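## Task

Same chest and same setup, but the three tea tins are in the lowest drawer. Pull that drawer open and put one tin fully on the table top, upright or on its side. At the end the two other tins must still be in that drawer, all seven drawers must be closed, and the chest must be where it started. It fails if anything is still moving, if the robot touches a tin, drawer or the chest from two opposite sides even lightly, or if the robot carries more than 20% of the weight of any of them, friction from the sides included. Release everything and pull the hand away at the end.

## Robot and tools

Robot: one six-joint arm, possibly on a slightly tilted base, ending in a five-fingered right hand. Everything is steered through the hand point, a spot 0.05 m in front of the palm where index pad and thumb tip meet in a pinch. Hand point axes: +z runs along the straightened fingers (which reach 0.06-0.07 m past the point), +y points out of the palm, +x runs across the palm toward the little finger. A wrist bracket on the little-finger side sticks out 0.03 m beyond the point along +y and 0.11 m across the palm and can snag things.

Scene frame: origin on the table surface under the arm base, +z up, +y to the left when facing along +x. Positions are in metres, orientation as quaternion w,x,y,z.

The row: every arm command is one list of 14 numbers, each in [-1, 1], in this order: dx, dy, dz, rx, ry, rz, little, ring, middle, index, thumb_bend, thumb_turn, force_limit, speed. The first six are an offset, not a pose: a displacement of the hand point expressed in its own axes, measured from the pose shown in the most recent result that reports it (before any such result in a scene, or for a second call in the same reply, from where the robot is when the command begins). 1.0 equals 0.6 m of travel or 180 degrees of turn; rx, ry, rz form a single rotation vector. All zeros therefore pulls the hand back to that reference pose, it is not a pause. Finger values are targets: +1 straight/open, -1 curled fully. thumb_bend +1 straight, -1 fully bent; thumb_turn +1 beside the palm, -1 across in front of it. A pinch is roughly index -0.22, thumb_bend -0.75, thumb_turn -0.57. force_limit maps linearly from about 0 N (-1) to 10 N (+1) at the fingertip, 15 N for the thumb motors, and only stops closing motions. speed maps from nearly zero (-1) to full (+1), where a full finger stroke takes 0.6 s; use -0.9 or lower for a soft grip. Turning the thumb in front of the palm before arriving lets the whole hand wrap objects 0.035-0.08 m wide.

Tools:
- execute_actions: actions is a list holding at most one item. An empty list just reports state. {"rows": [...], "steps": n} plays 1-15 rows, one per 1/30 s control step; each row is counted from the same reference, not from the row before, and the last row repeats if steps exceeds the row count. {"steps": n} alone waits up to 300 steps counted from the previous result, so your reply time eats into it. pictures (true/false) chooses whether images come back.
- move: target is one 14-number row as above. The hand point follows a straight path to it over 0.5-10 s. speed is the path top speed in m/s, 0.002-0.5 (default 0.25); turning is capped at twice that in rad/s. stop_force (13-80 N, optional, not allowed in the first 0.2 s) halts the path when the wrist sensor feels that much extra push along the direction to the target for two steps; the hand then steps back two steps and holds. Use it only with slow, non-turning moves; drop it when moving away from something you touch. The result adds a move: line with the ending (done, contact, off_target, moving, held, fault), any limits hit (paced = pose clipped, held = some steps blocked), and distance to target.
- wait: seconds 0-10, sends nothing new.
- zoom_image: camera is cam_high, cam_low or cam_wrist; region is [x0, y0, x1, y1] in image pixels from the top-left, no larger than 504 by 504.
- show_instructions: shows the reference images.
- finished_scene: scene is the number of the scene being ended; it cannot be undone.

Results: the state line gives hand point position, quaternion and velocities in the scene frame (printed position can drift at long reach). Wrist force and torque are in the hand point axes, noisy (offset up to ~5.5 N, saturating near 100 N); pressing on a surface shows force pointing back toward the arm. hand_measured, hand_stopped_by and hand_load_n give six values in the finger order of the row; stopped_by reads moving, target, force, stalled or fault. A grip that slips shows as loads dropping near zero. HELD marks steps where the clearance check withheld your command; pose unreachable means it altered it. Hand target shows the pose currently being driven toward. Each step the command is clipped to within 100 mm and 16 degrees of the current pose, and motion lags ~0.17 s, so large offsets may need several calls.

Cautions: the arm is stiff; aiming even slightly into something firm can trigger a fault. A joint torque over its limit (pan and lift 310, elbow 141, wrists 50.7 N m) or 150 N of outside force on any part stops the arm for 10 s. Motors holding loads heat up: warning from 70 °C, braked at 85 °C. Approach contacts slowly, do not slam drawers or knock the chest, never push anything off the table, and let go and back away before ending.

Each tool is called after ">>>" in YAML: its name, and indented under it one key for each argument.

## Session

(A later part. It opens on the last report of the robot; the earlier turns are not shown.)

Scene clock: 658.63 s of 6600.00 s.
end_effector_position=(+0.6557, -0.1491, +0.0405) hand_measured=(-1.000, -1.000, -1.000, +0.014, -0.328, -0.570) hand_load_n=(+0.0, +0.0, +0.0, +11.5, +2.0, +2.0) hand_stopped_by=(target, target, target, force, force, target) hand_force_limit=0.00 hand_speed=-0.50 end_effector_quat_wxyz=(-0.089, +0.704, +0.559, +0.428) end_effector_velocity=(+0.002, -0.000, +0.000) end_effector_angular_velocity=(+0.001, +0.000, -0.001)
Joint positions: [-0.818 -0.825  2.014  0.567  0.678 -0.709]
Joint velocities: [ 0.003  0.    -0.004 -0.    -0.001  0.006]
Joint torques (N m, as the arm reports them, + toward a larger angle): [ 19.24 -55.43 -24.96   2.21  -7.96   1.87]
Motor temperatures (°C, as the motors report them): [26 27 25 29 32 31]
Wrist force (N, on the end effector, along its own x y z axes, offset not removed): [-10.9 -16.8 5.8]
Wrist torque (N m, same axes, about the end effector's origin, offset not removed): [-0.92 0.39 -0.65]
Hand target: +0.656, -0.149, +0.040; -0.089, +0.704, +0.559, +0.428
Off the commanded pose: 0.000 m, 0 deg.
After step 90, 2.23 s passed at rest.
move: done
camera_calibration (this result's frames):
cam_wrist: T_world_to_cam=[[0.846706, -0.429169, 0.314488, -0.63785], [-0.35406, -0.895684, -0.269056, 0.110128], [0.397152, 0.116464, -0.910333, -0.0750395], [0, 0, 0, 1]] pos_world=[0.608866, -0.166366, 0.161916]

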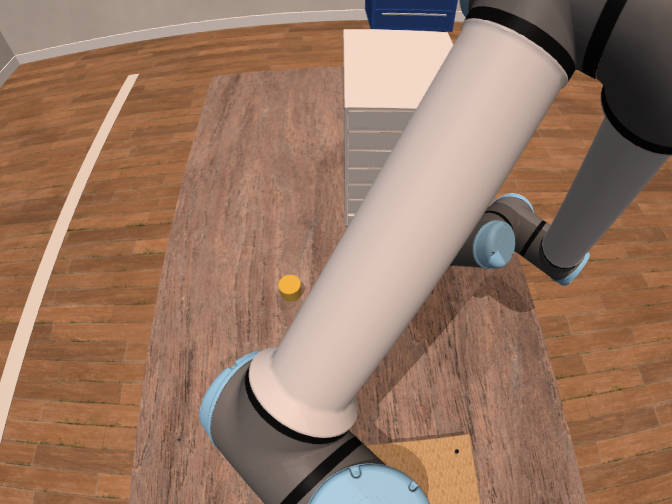

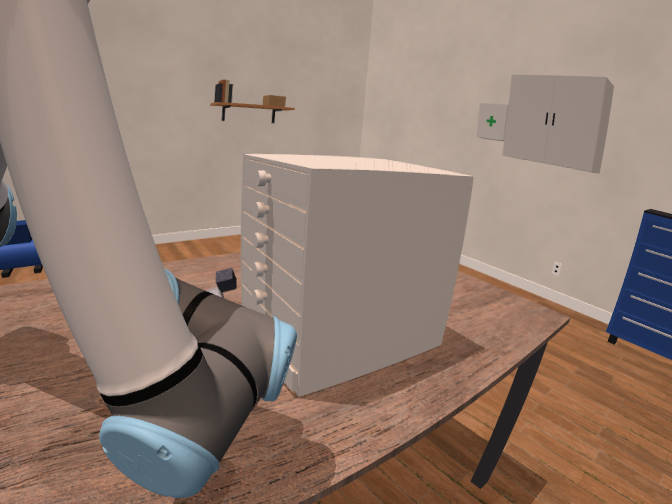

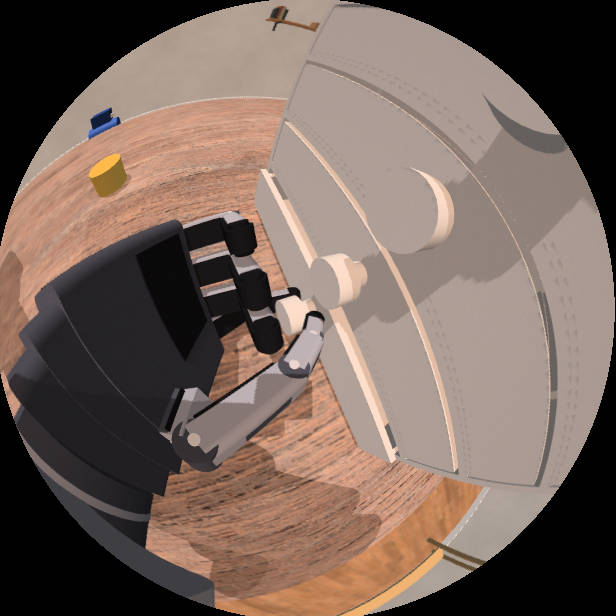

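>>> move:
  target: [0,0.0094,0.0054,0,0,0,-1,-1,-1,-0.3,-0.8,-0.57,0,-0.5]
  speed: 0.003
  stop_force: 14

Scene clock: 666.93 s of 6600.00 s.
end_effector_position=(+0.6621, -0.1492, +0.0405) hand_measured=(-1.000, -1.000, -1.000, +0.014, -0.328, -0.570) hand_load_n=(+0.0, +0.0, +0.0, +12.0, +1.5, +2.0) hand_stopped_by=(target, target, target, force, force, target) hand_force_limit=0.00 hand_speed=-0.50 end_effector_quat_wxyz=(-0.089, +0.704, +0.559, +0.428) end_effector_velocity=(+0.000, -0.000, -0.000) end_effector_angular_velocity=(-0.000, +0.002, -0.000)
Joint positions: [-0.809 -0.823  2.002  0.566  0.676 -0.695]
Joint velocities: [ 0.001  0.    -0.001 -0.     0.001  0.002]
Joint torques (N m, as the arm reports them, + toward a larger angle): [ 16.74 -58.76 -22.29   2.28  -8.05   2.18]
Motor temperatures (°C, as the motors report them): [26 27 25 29 32 31]
Wrist force (N, on the end effector, along its own x y z axes, offset not removed): [-10.5 -20.4 2.1]
Wrist torque (N m, same axes, about the end effector's origin, offset not removed): [-1.36 0.28 -0.35]
Hand target: +0.662, -0.149, +0.040; -0.089, +0.704, +0.559, +0.428
Off the commanded pose: 0.000 m, 0 deg.
After step 90, 3.00 s passed at rest.
move: done
camera_calibration (this result's frames):
cam_wrist: T_world_to_cam=[[0.846698, -0.429174, 0.314502, -0.643294], [-0.354066, -0.895684, -0.26905, 0.112342], [0.397164, 0.11645, -0.91033, -0.07758], [0, 0, 0, 1]] pos_world=[0.615265, -0.166428, 0.16192]

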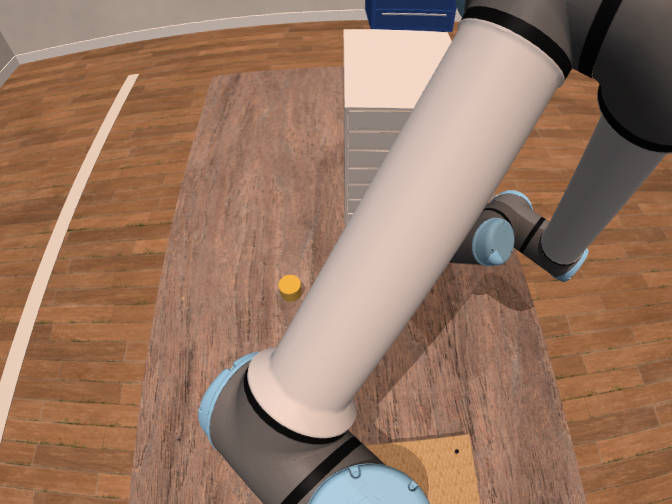

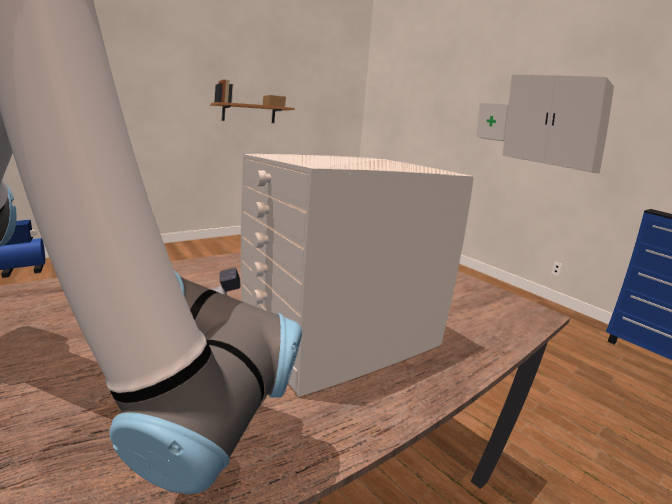

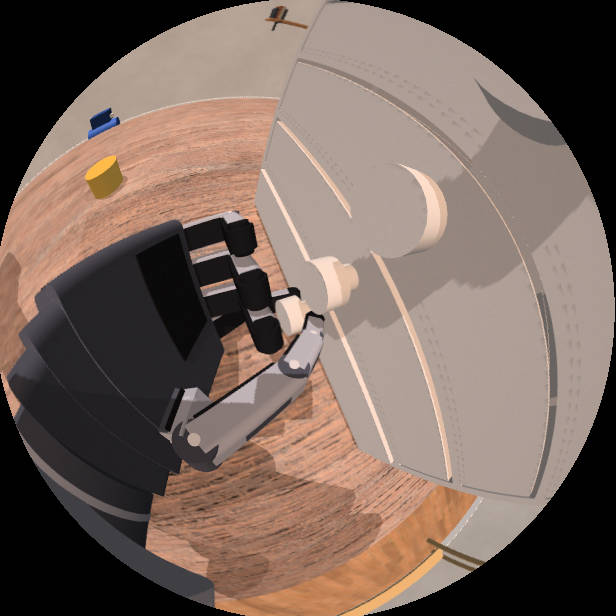

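>>> zoom_image:
  camera: "cam_wrist"
  region: [240,160,440,480]

>>> move:
  target: [0,0.0058,0.0033,0,0,0,-1,-1,-1,-0.3,-0.8,-0.57,0,-0.5]
  speed: 0.002
  stop_force: 13

Region (240, 160, 440, 480) of cam_wrist's 616x616 image, scaled by 1.575, with more detail than that image has; it fills the left 315 columns of this view, and the rest is white.

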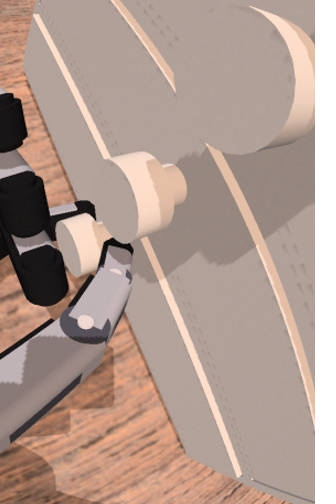

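Scene clock: 673.83 s of 6600.00 s.
end_effector_position=(+0.6660, -0.1492, +0.0405) hand_measured=(-1.000, -1.000, -1.000, +0.014, -0.328, -0.570) hand_load_n=(+0.0, +0.0, +0.0, +12.0, +1.5, +2.0) hand_stopped_by=(target, target, target, force, force, target) hand_force_limit=0.00 hand_speed=-0.50 end_effector_quat_wxyz=(-0.089, +0.704, +0.559, +0.428) end_effector_velocity=(+0.001, +0.000, +0.000) end_effector_angular_velocity=(+0.001, +0.001, -0.000)
Joint positions: [-0.803 -0.821  1.995  0.565  0.675 -0.686]
Joint velocities: [ 0.001  0.    -0.001  0.    -0.     0.002]
Joint torques (N m, as the arm reports them, + toward a larger angle): [ 21.19 -57.45 -22.9    2.18  -8.18   1.75]
Motor temperatures (°C, as the motors report them): [26 27 25 29 32 31]
Wrist force (N, on the end effector, along its own x y z axes, offset not removed): [-13.6 -13.1 3.1]
Wrist torque (N m, same axes, about the end effector's origin, offset not removed): [-0.12 0.78 -0.68]
Hand target: +0.666, -0.149, +0.040; -0.089, +0.704, +0.559, +0.428
Off the commanded pose: 0.000 m, 0 deg.
After step 90, 1.73 s passed at rest.
move: done
camera_calibration (this result's frames):
cam_wrist: T_world_to_cam=[[0.846693, -0.429176, 0.314513, -0.646651], [-0.354069, -0.895684, -0.269046, 0.113695], [0.397172, 0.11644, -0.910328, -0.0791308], [0, 0, 0, 1]] pos_world=[0.6192, -0.166478, 0.161934]

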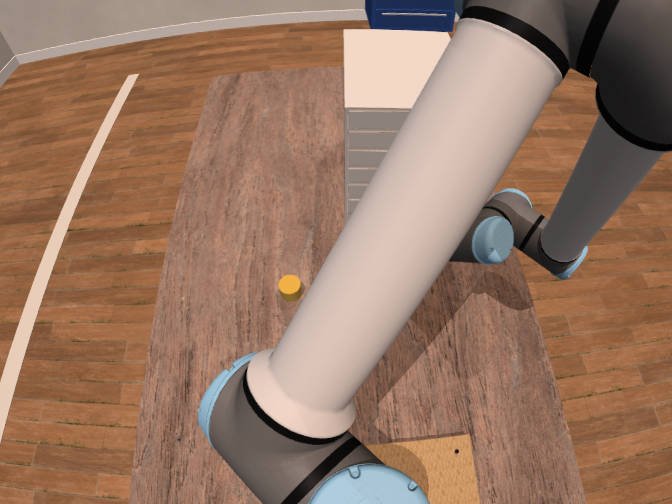

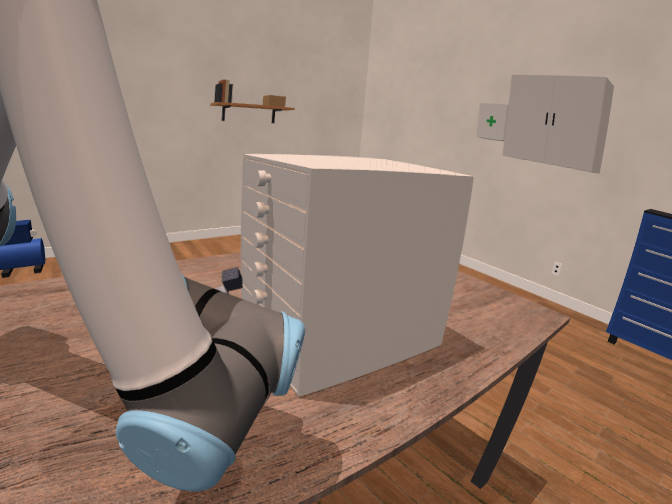

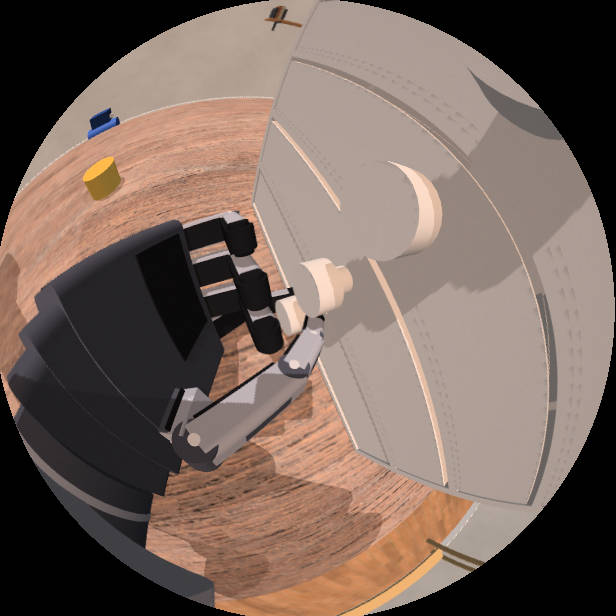

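>>> zoom_image:
  camera: "cam_wrist"
  region: [240,160,440,480]

>>> move:
  target: [0,0.0043,0.0025,0,0,0,-1,-1,-1,-0.3,-0.8,-0.57,0,-0.5]
  speed: 0.002
  stop_force: 13

Region (240, 160, 440, 480) of cam_wrist's 616x616 image, scaled by 1.575, with more detail than that image has; it fills the left 315 columns of this view, and the rest is white.

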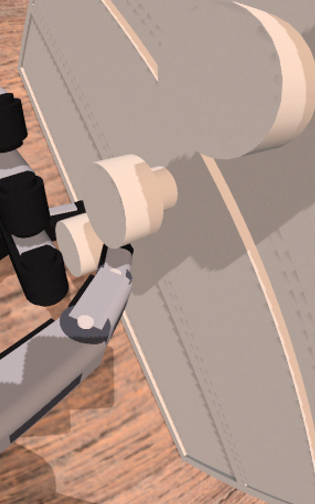

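Scene clock: 688.23 s of 6600.00 s.
end_effector_position=(+0.6667, -0.1492, +0.0405) hand_measured=(-1.000, -1.000, -1.000, +0.014, -0.328, -0.570) hand_load_n=(+0.0, +0.0, +0.0, +11.5, +1.5, +1.5) hand_stopped_by=(target, target, target, force, force, target) hand_force_limit=0.00 hand_speed=-0.50 end_effector_quat_wxyz=(-0.089, +0.704, +0.559, +0.428) end_effector_velocity=(-0.000, +0.001, +0.000) end_effector_angular_velocity=(+0.002, +0.001, -0.000)
Joint positions: [-0.802 -0.821  1.994  0.565  0.675 -0.685]
Joint velocities: [ 0.    -0.     0.001  0.001 -0.001  0.   ]
Joint torques (N m, as the arm reports them, + toward a larger angle): [ -9.04 -64.15 -16.6    1.01 -10.09  -3.27]
Motor temperatures (°C, as the motors report them): [26 27 25 29 32 31]
Wrist force (N, on the end effector, along its own x y z axes, offset not removed): [-5.2 -21.3 2.1]
Wrist torque (N m, same axes, about the end effector's origin, offset not removed): [0.19 -0.55 -0.12]
Hand target: +0.667, -0.149, +0.040; -0.089, +0.704, +0.559, +0.428
Off the commanded pose: 0.002 m, 0 deg.
After step 90, 10.77 s passed at rest.
move: contact
camera_calibration (this result's frames):
cam_wrist: T_world_to_cam=[[0.846741, -0.429188, 0.314369, -0.647192], [-0.354099, -0.895671, -0.26905, 0.113963], [0.397044, 0.116498, -0.910376, -0.0793126], [0, 0, 0, 1]] pos_world=[0.619849, -0.166454, 0.161914]

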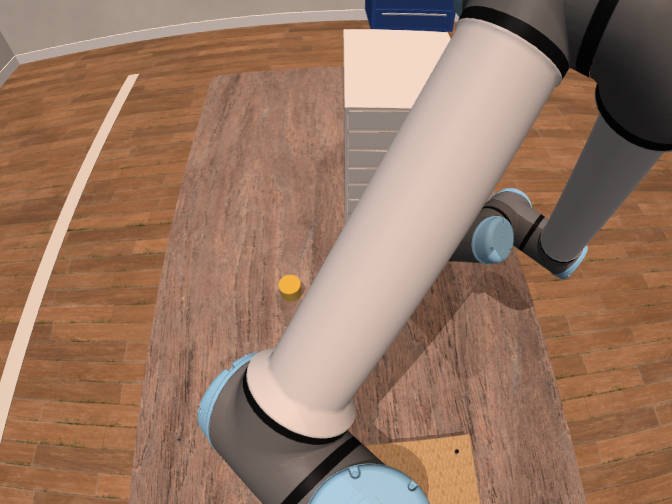

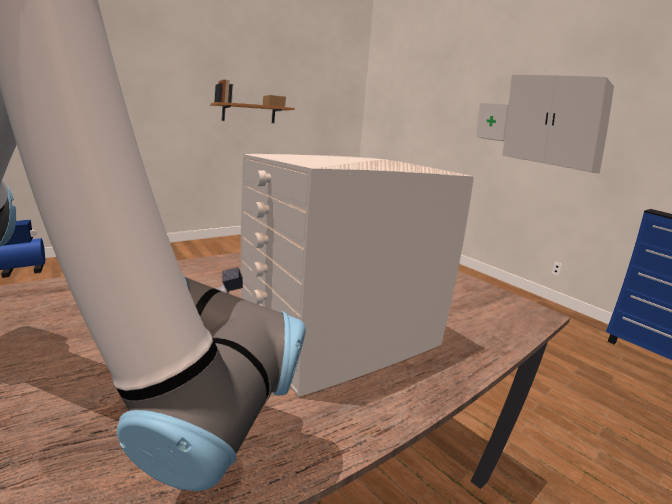

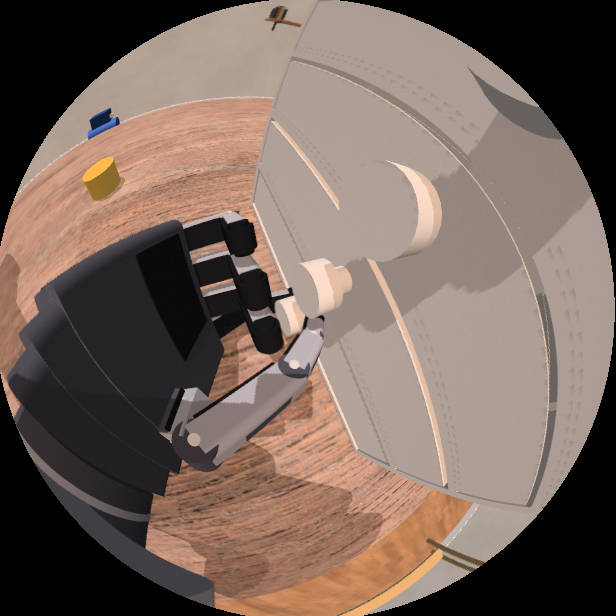

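>>> execute_actions:
  actions:
    - {"rows":[[0,-0.001,-0.0006,0,0,0,-1,-1,-1,0.2,-0.15,-0.57,0,-0.4]],"steps":15}
  pictures: false

>>> move:
  target: [0,-0.0866,-0.05,0,0,0,-1,-1,-1,0.2,-0.15,-0.57,0,-0.4]
  speed: 0.05

Scene clock: 695.40 s of 6600.00 s.
end_effector_position=(+0.6660, -0.1492, +0.0405) hand_measured=(-1.000, -1.000, -1.000, +0.200, -0.150, -0.570) hand_load_n=(+0.0, +0.0, +0.0, +0.0, -1.0, +0.0) hand_stopped_by=(target, target, target, target, target, target) hand_force_limit=0.00 hand_speed=-0.40 end_effector_quat_wxyz=(-0.089, +0.704, +0.559, +0.428) end_effector_velocity=(-0.000, -0.000, +0.000) end_effector_angular_velocity=(-0.000, -0.001, +0.000)
Joint positions: [-0.803 -0.822  1.995  0.565  0.675 -0.686]
Joint velocities: [-0.    -0.     0.     0.001 -0.    -0.002]
Joint torques (N m, as the arm reports them, + toward a larger angle): [-21.44 -81.15  -6.78   6.08   0.65  -2.3 ]
Motor temperatures (°C, as the motors report them): [26 27 25 29 32 31]
Wrist force (N, on the end effector, along its own x y z axes, offset not removed): [-1.9 -4.2 1.3]
Wrist torque (N m, same axes, about the end effector's origin, offset not removed): [-0.42 0.49 -0.49]
Hand target: +0.666, -0.149, +0.040; -0.089, +0.704, +0.559, +0.428
Off the commanded pose: 0.000 m, 0 deg.
Steps of this call (steps 1 to 90: nothing new was sent; then 3.67 s passed at rest; steps 91 to 105: all 15 steps of this action). Readings (end_effector_position | what the end effector reports):
91: (+0.6665, -0.1492, +0.0405) | hand_measured=(-1.000, -1.000, -1.000, +0.014, -0.328, -0.570) hand_load_n=(+0.0, +0.0, +0.0, +11.5, +1.5, +1.5) hand_stopped_by=(target, target, target, moving, moving, target) hand_force_limit=0.00 hand_speed=-0.40
92: (+0.6664, -0.1492, +0.0405) | hand_measured=(-1.000, -1.000, -1.000, +0.014, -0.328, -0.570) hand_load_n=(+0.0, +0.0, +0.0, +11.5, +1.5, +1.5) hand_stopped_by=(target, target, target, moving, moving, target) hand_force_limit=0.00 hand_speed=-0.40
94: (+0.6663, -0.1493, +0.0405) | hand_measured=(-1.000, -1.000, -1.000, +0.042, -0.310, -0.570) hand_load_n=(+0.0, +0.0, +0.0, +0.0, +0.0, +0.0) hand_stopped_by=(target, target, target, moving, moving, target) hand_force_limit=0.00 hand_speed=-0.40
98: (+0.6662, -0.1493, +0.0406) | hand_measured=(-1.000, -1.000, -1.000, +0.176, -0.226, -0.570) hand_load_n=(+0.0, +0.0, +0.0, +0.0, +0.0, +0.0) hand_stopped_by=(target, target, target, moving, moving, target) hand_force_limit=0.00 hand_speed=-0.40
105: the state above

Scene clock: 697.27 s of 6600.00 s.
end_effector_position=(+0.6064, -0.1487, +0.0406) hand_measured=(-1.000, -1.000, -1.000, +0.200, -0.152, -0.570) hand_load_n=(+0.0, +0.0, +0.0, +0.0, +0.0, +0.0) hand_stopped_by=(target, target, target, target, target, target) hand_force_limit=0.00 hand_speed=-0.40 end_effector_quat_wxyz=(-0.089, +0.704, +0.559, +0.428) end_effector_velocity=(-0.003, +0.000, +0.000) end_effector_angular_velocity=(+0.001, +0.000, +0.000)
Joint positions: [-0.896 -0.835  2.105  0.58   0.696 -0.829]
Joint velocities: [-0.005 -0.     0.005  0.002  0.001 -0.008]
Joint torques (N m, as the arm reports them, + toward a larger angle): [-23.29 -81.14  -2.15   4.89   1.69  -2.02]
Motor temperatures (°C, as the motors report them): [26 27 25 29 32 31]
Wrist force (N, on the end effector, along its own x y z axes, offset not removed): [-0.9 -0.8 -2.6]
Wrist torque (N m, same axes, about the end effector's origin, offset not removed): [0.09 0.34 -0.37]
Hand target: +0.606, -0.149, +0.041; -0.089, +0.704, +0.559, +0.428
Off the commanded pose: 0.000 m, 0 deg.
move: done
camera_calibration (this result's frames):
cam_wrist: T_world_to_cam=[[0.846764, -0.429157, 0.314347, -0.595953], [-0.354031, -0.895671, -0.269139, 0.0930557], [0.397055, 0.116609, -0.910357, -0.0553076], [0, 0, 0, 1]] pos_world=[0.559537, -0.165961, 0.162032]

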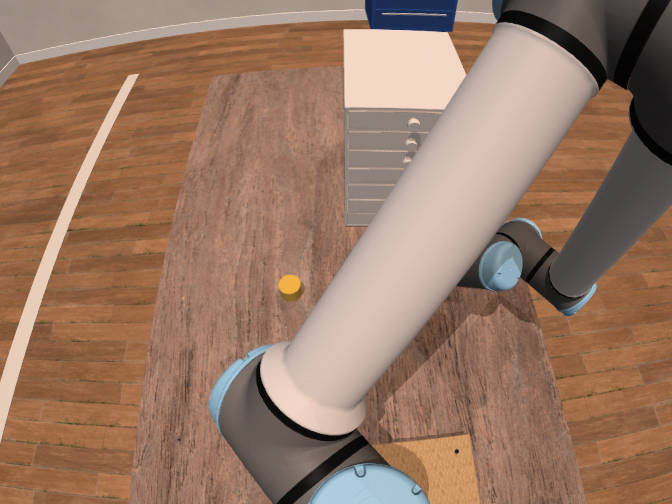

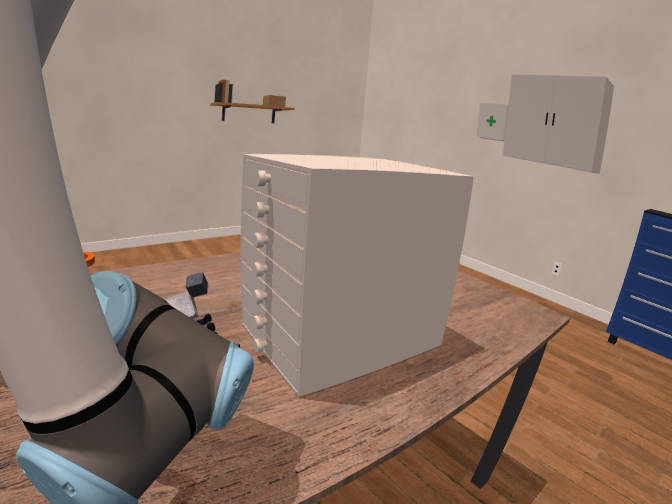

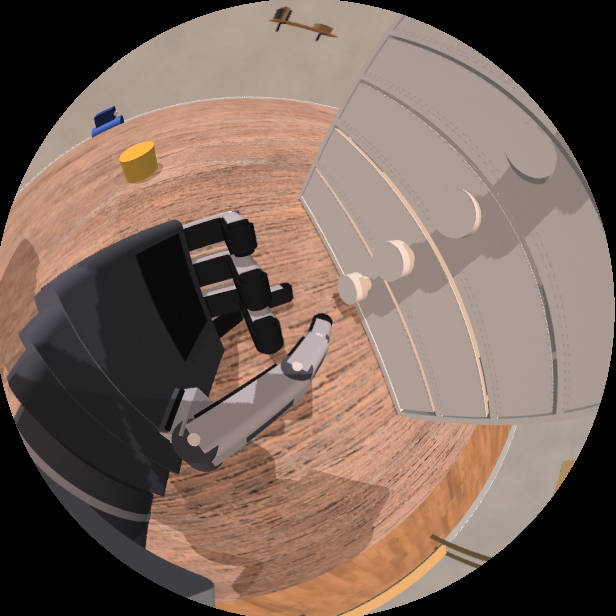

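>>> move:
  target: [0.094,-0.126,-0.182,0,0,0,-1,-1,-1,0.2,-0.15,-0.57,0,-0.4]
  speed: 0.15

>>> zoom_image:
  camera: "cam_low"
  region: [200,140,360,410]

Scene clock: 704.43 s of 6600.00 s.
end_effector_position=(+0.4867, -0.1473, +0.1205) hand_measured=(-1.000, -1.000, -1.000, +0.200, -0.152, -0.570) hand_load_n=(+0.0, +0.0, +0.0, +0.0, +0.0, +0.0) hand_stopped_by=(target, target, target, target, target, target) hand_force_limit=0.00 hand_speed=-0.40 end_effector_quat_wxyz=(-0.089, +0.704, +0.559, +0.428) end_effector_velocity=(-0.002, -0.001, +0.002) end_effector_angular_velocity=(-0.001, -0.001, +0.001)
Joint positions: [-1.147 -1.001  2.337  0.766  0.796 -1.17 ]
Joint velocities: [-0.007 -0.003  0.003  0.006  0.004 -0.01 ]
Joint torques (N m, as the arm reports them, + toward a larger angle): [-22.44 -65.96   3.34   5.54   1.91  -3.11]
Motor temperatures (°C, as the motors report them): [26 27 25 29 32 31]
Wrist force (N, on the end effector, along its own x y z axes, offset not removed): [2.5 -2.0 -3.6]
Wrist torque (N m, same axes, about the end effector's origin, offset not removed): [0.09 -0.24 0.06]
Hand target: +0.486, -0.147, +0.121; -0.089, +0.704, +0.560, +0.428
Off the commanded pose: 0.000 m, 0 deg.
After step 90, 2.57 s passed at rest.
move: done
camera_calibration (this result's frames):
cam_wrist: T_world_to_cam=[[0.846868, -0.429101, 0.314146, -0.519196], [-0.35389, -0.895652, -0.269388, 0.073418], [0.39696, 0.116963, -0.910353, 0.0649363], [0, 0, 0, 1]] pos_world=[0.439895, -0.164626, 0.241996]

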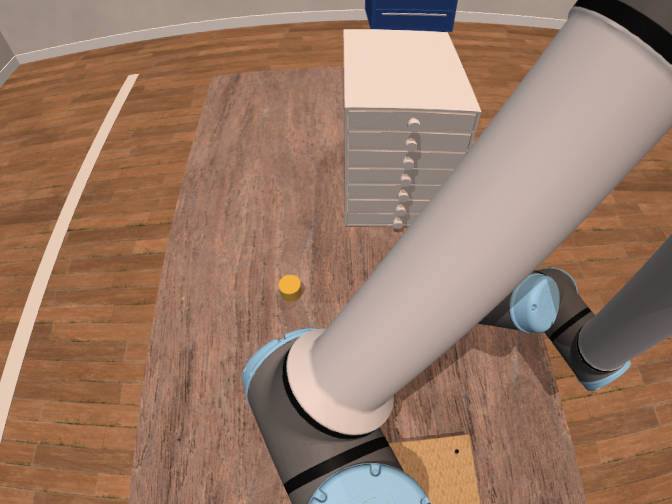

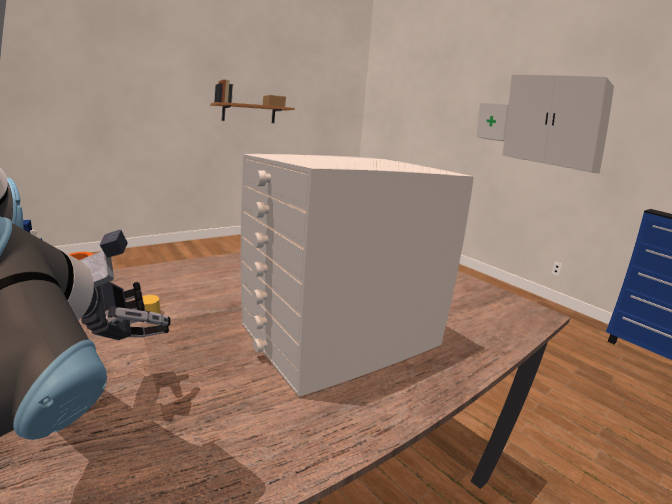

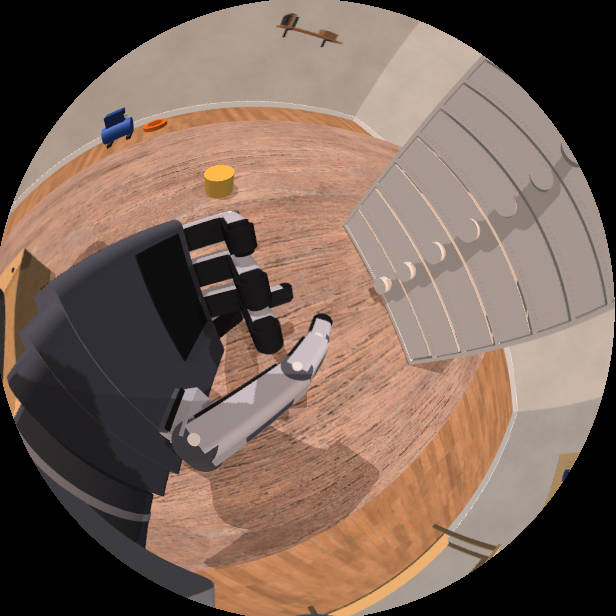

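Region (200, 140, 360, 410) of cam_low's 672x504 image, scaled by 1.867, with more detail than that image has; it fills the left 299 columns of this view, and the rest is white.

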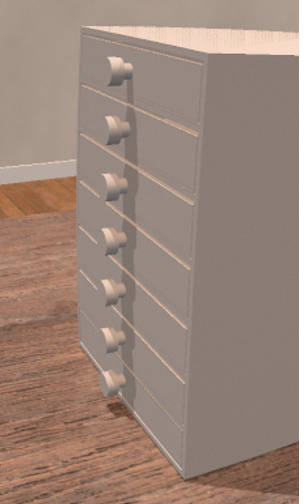

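All flush, chest in place.

>>> finished_scene:
  scene: 2

The scene is finished: the task was done.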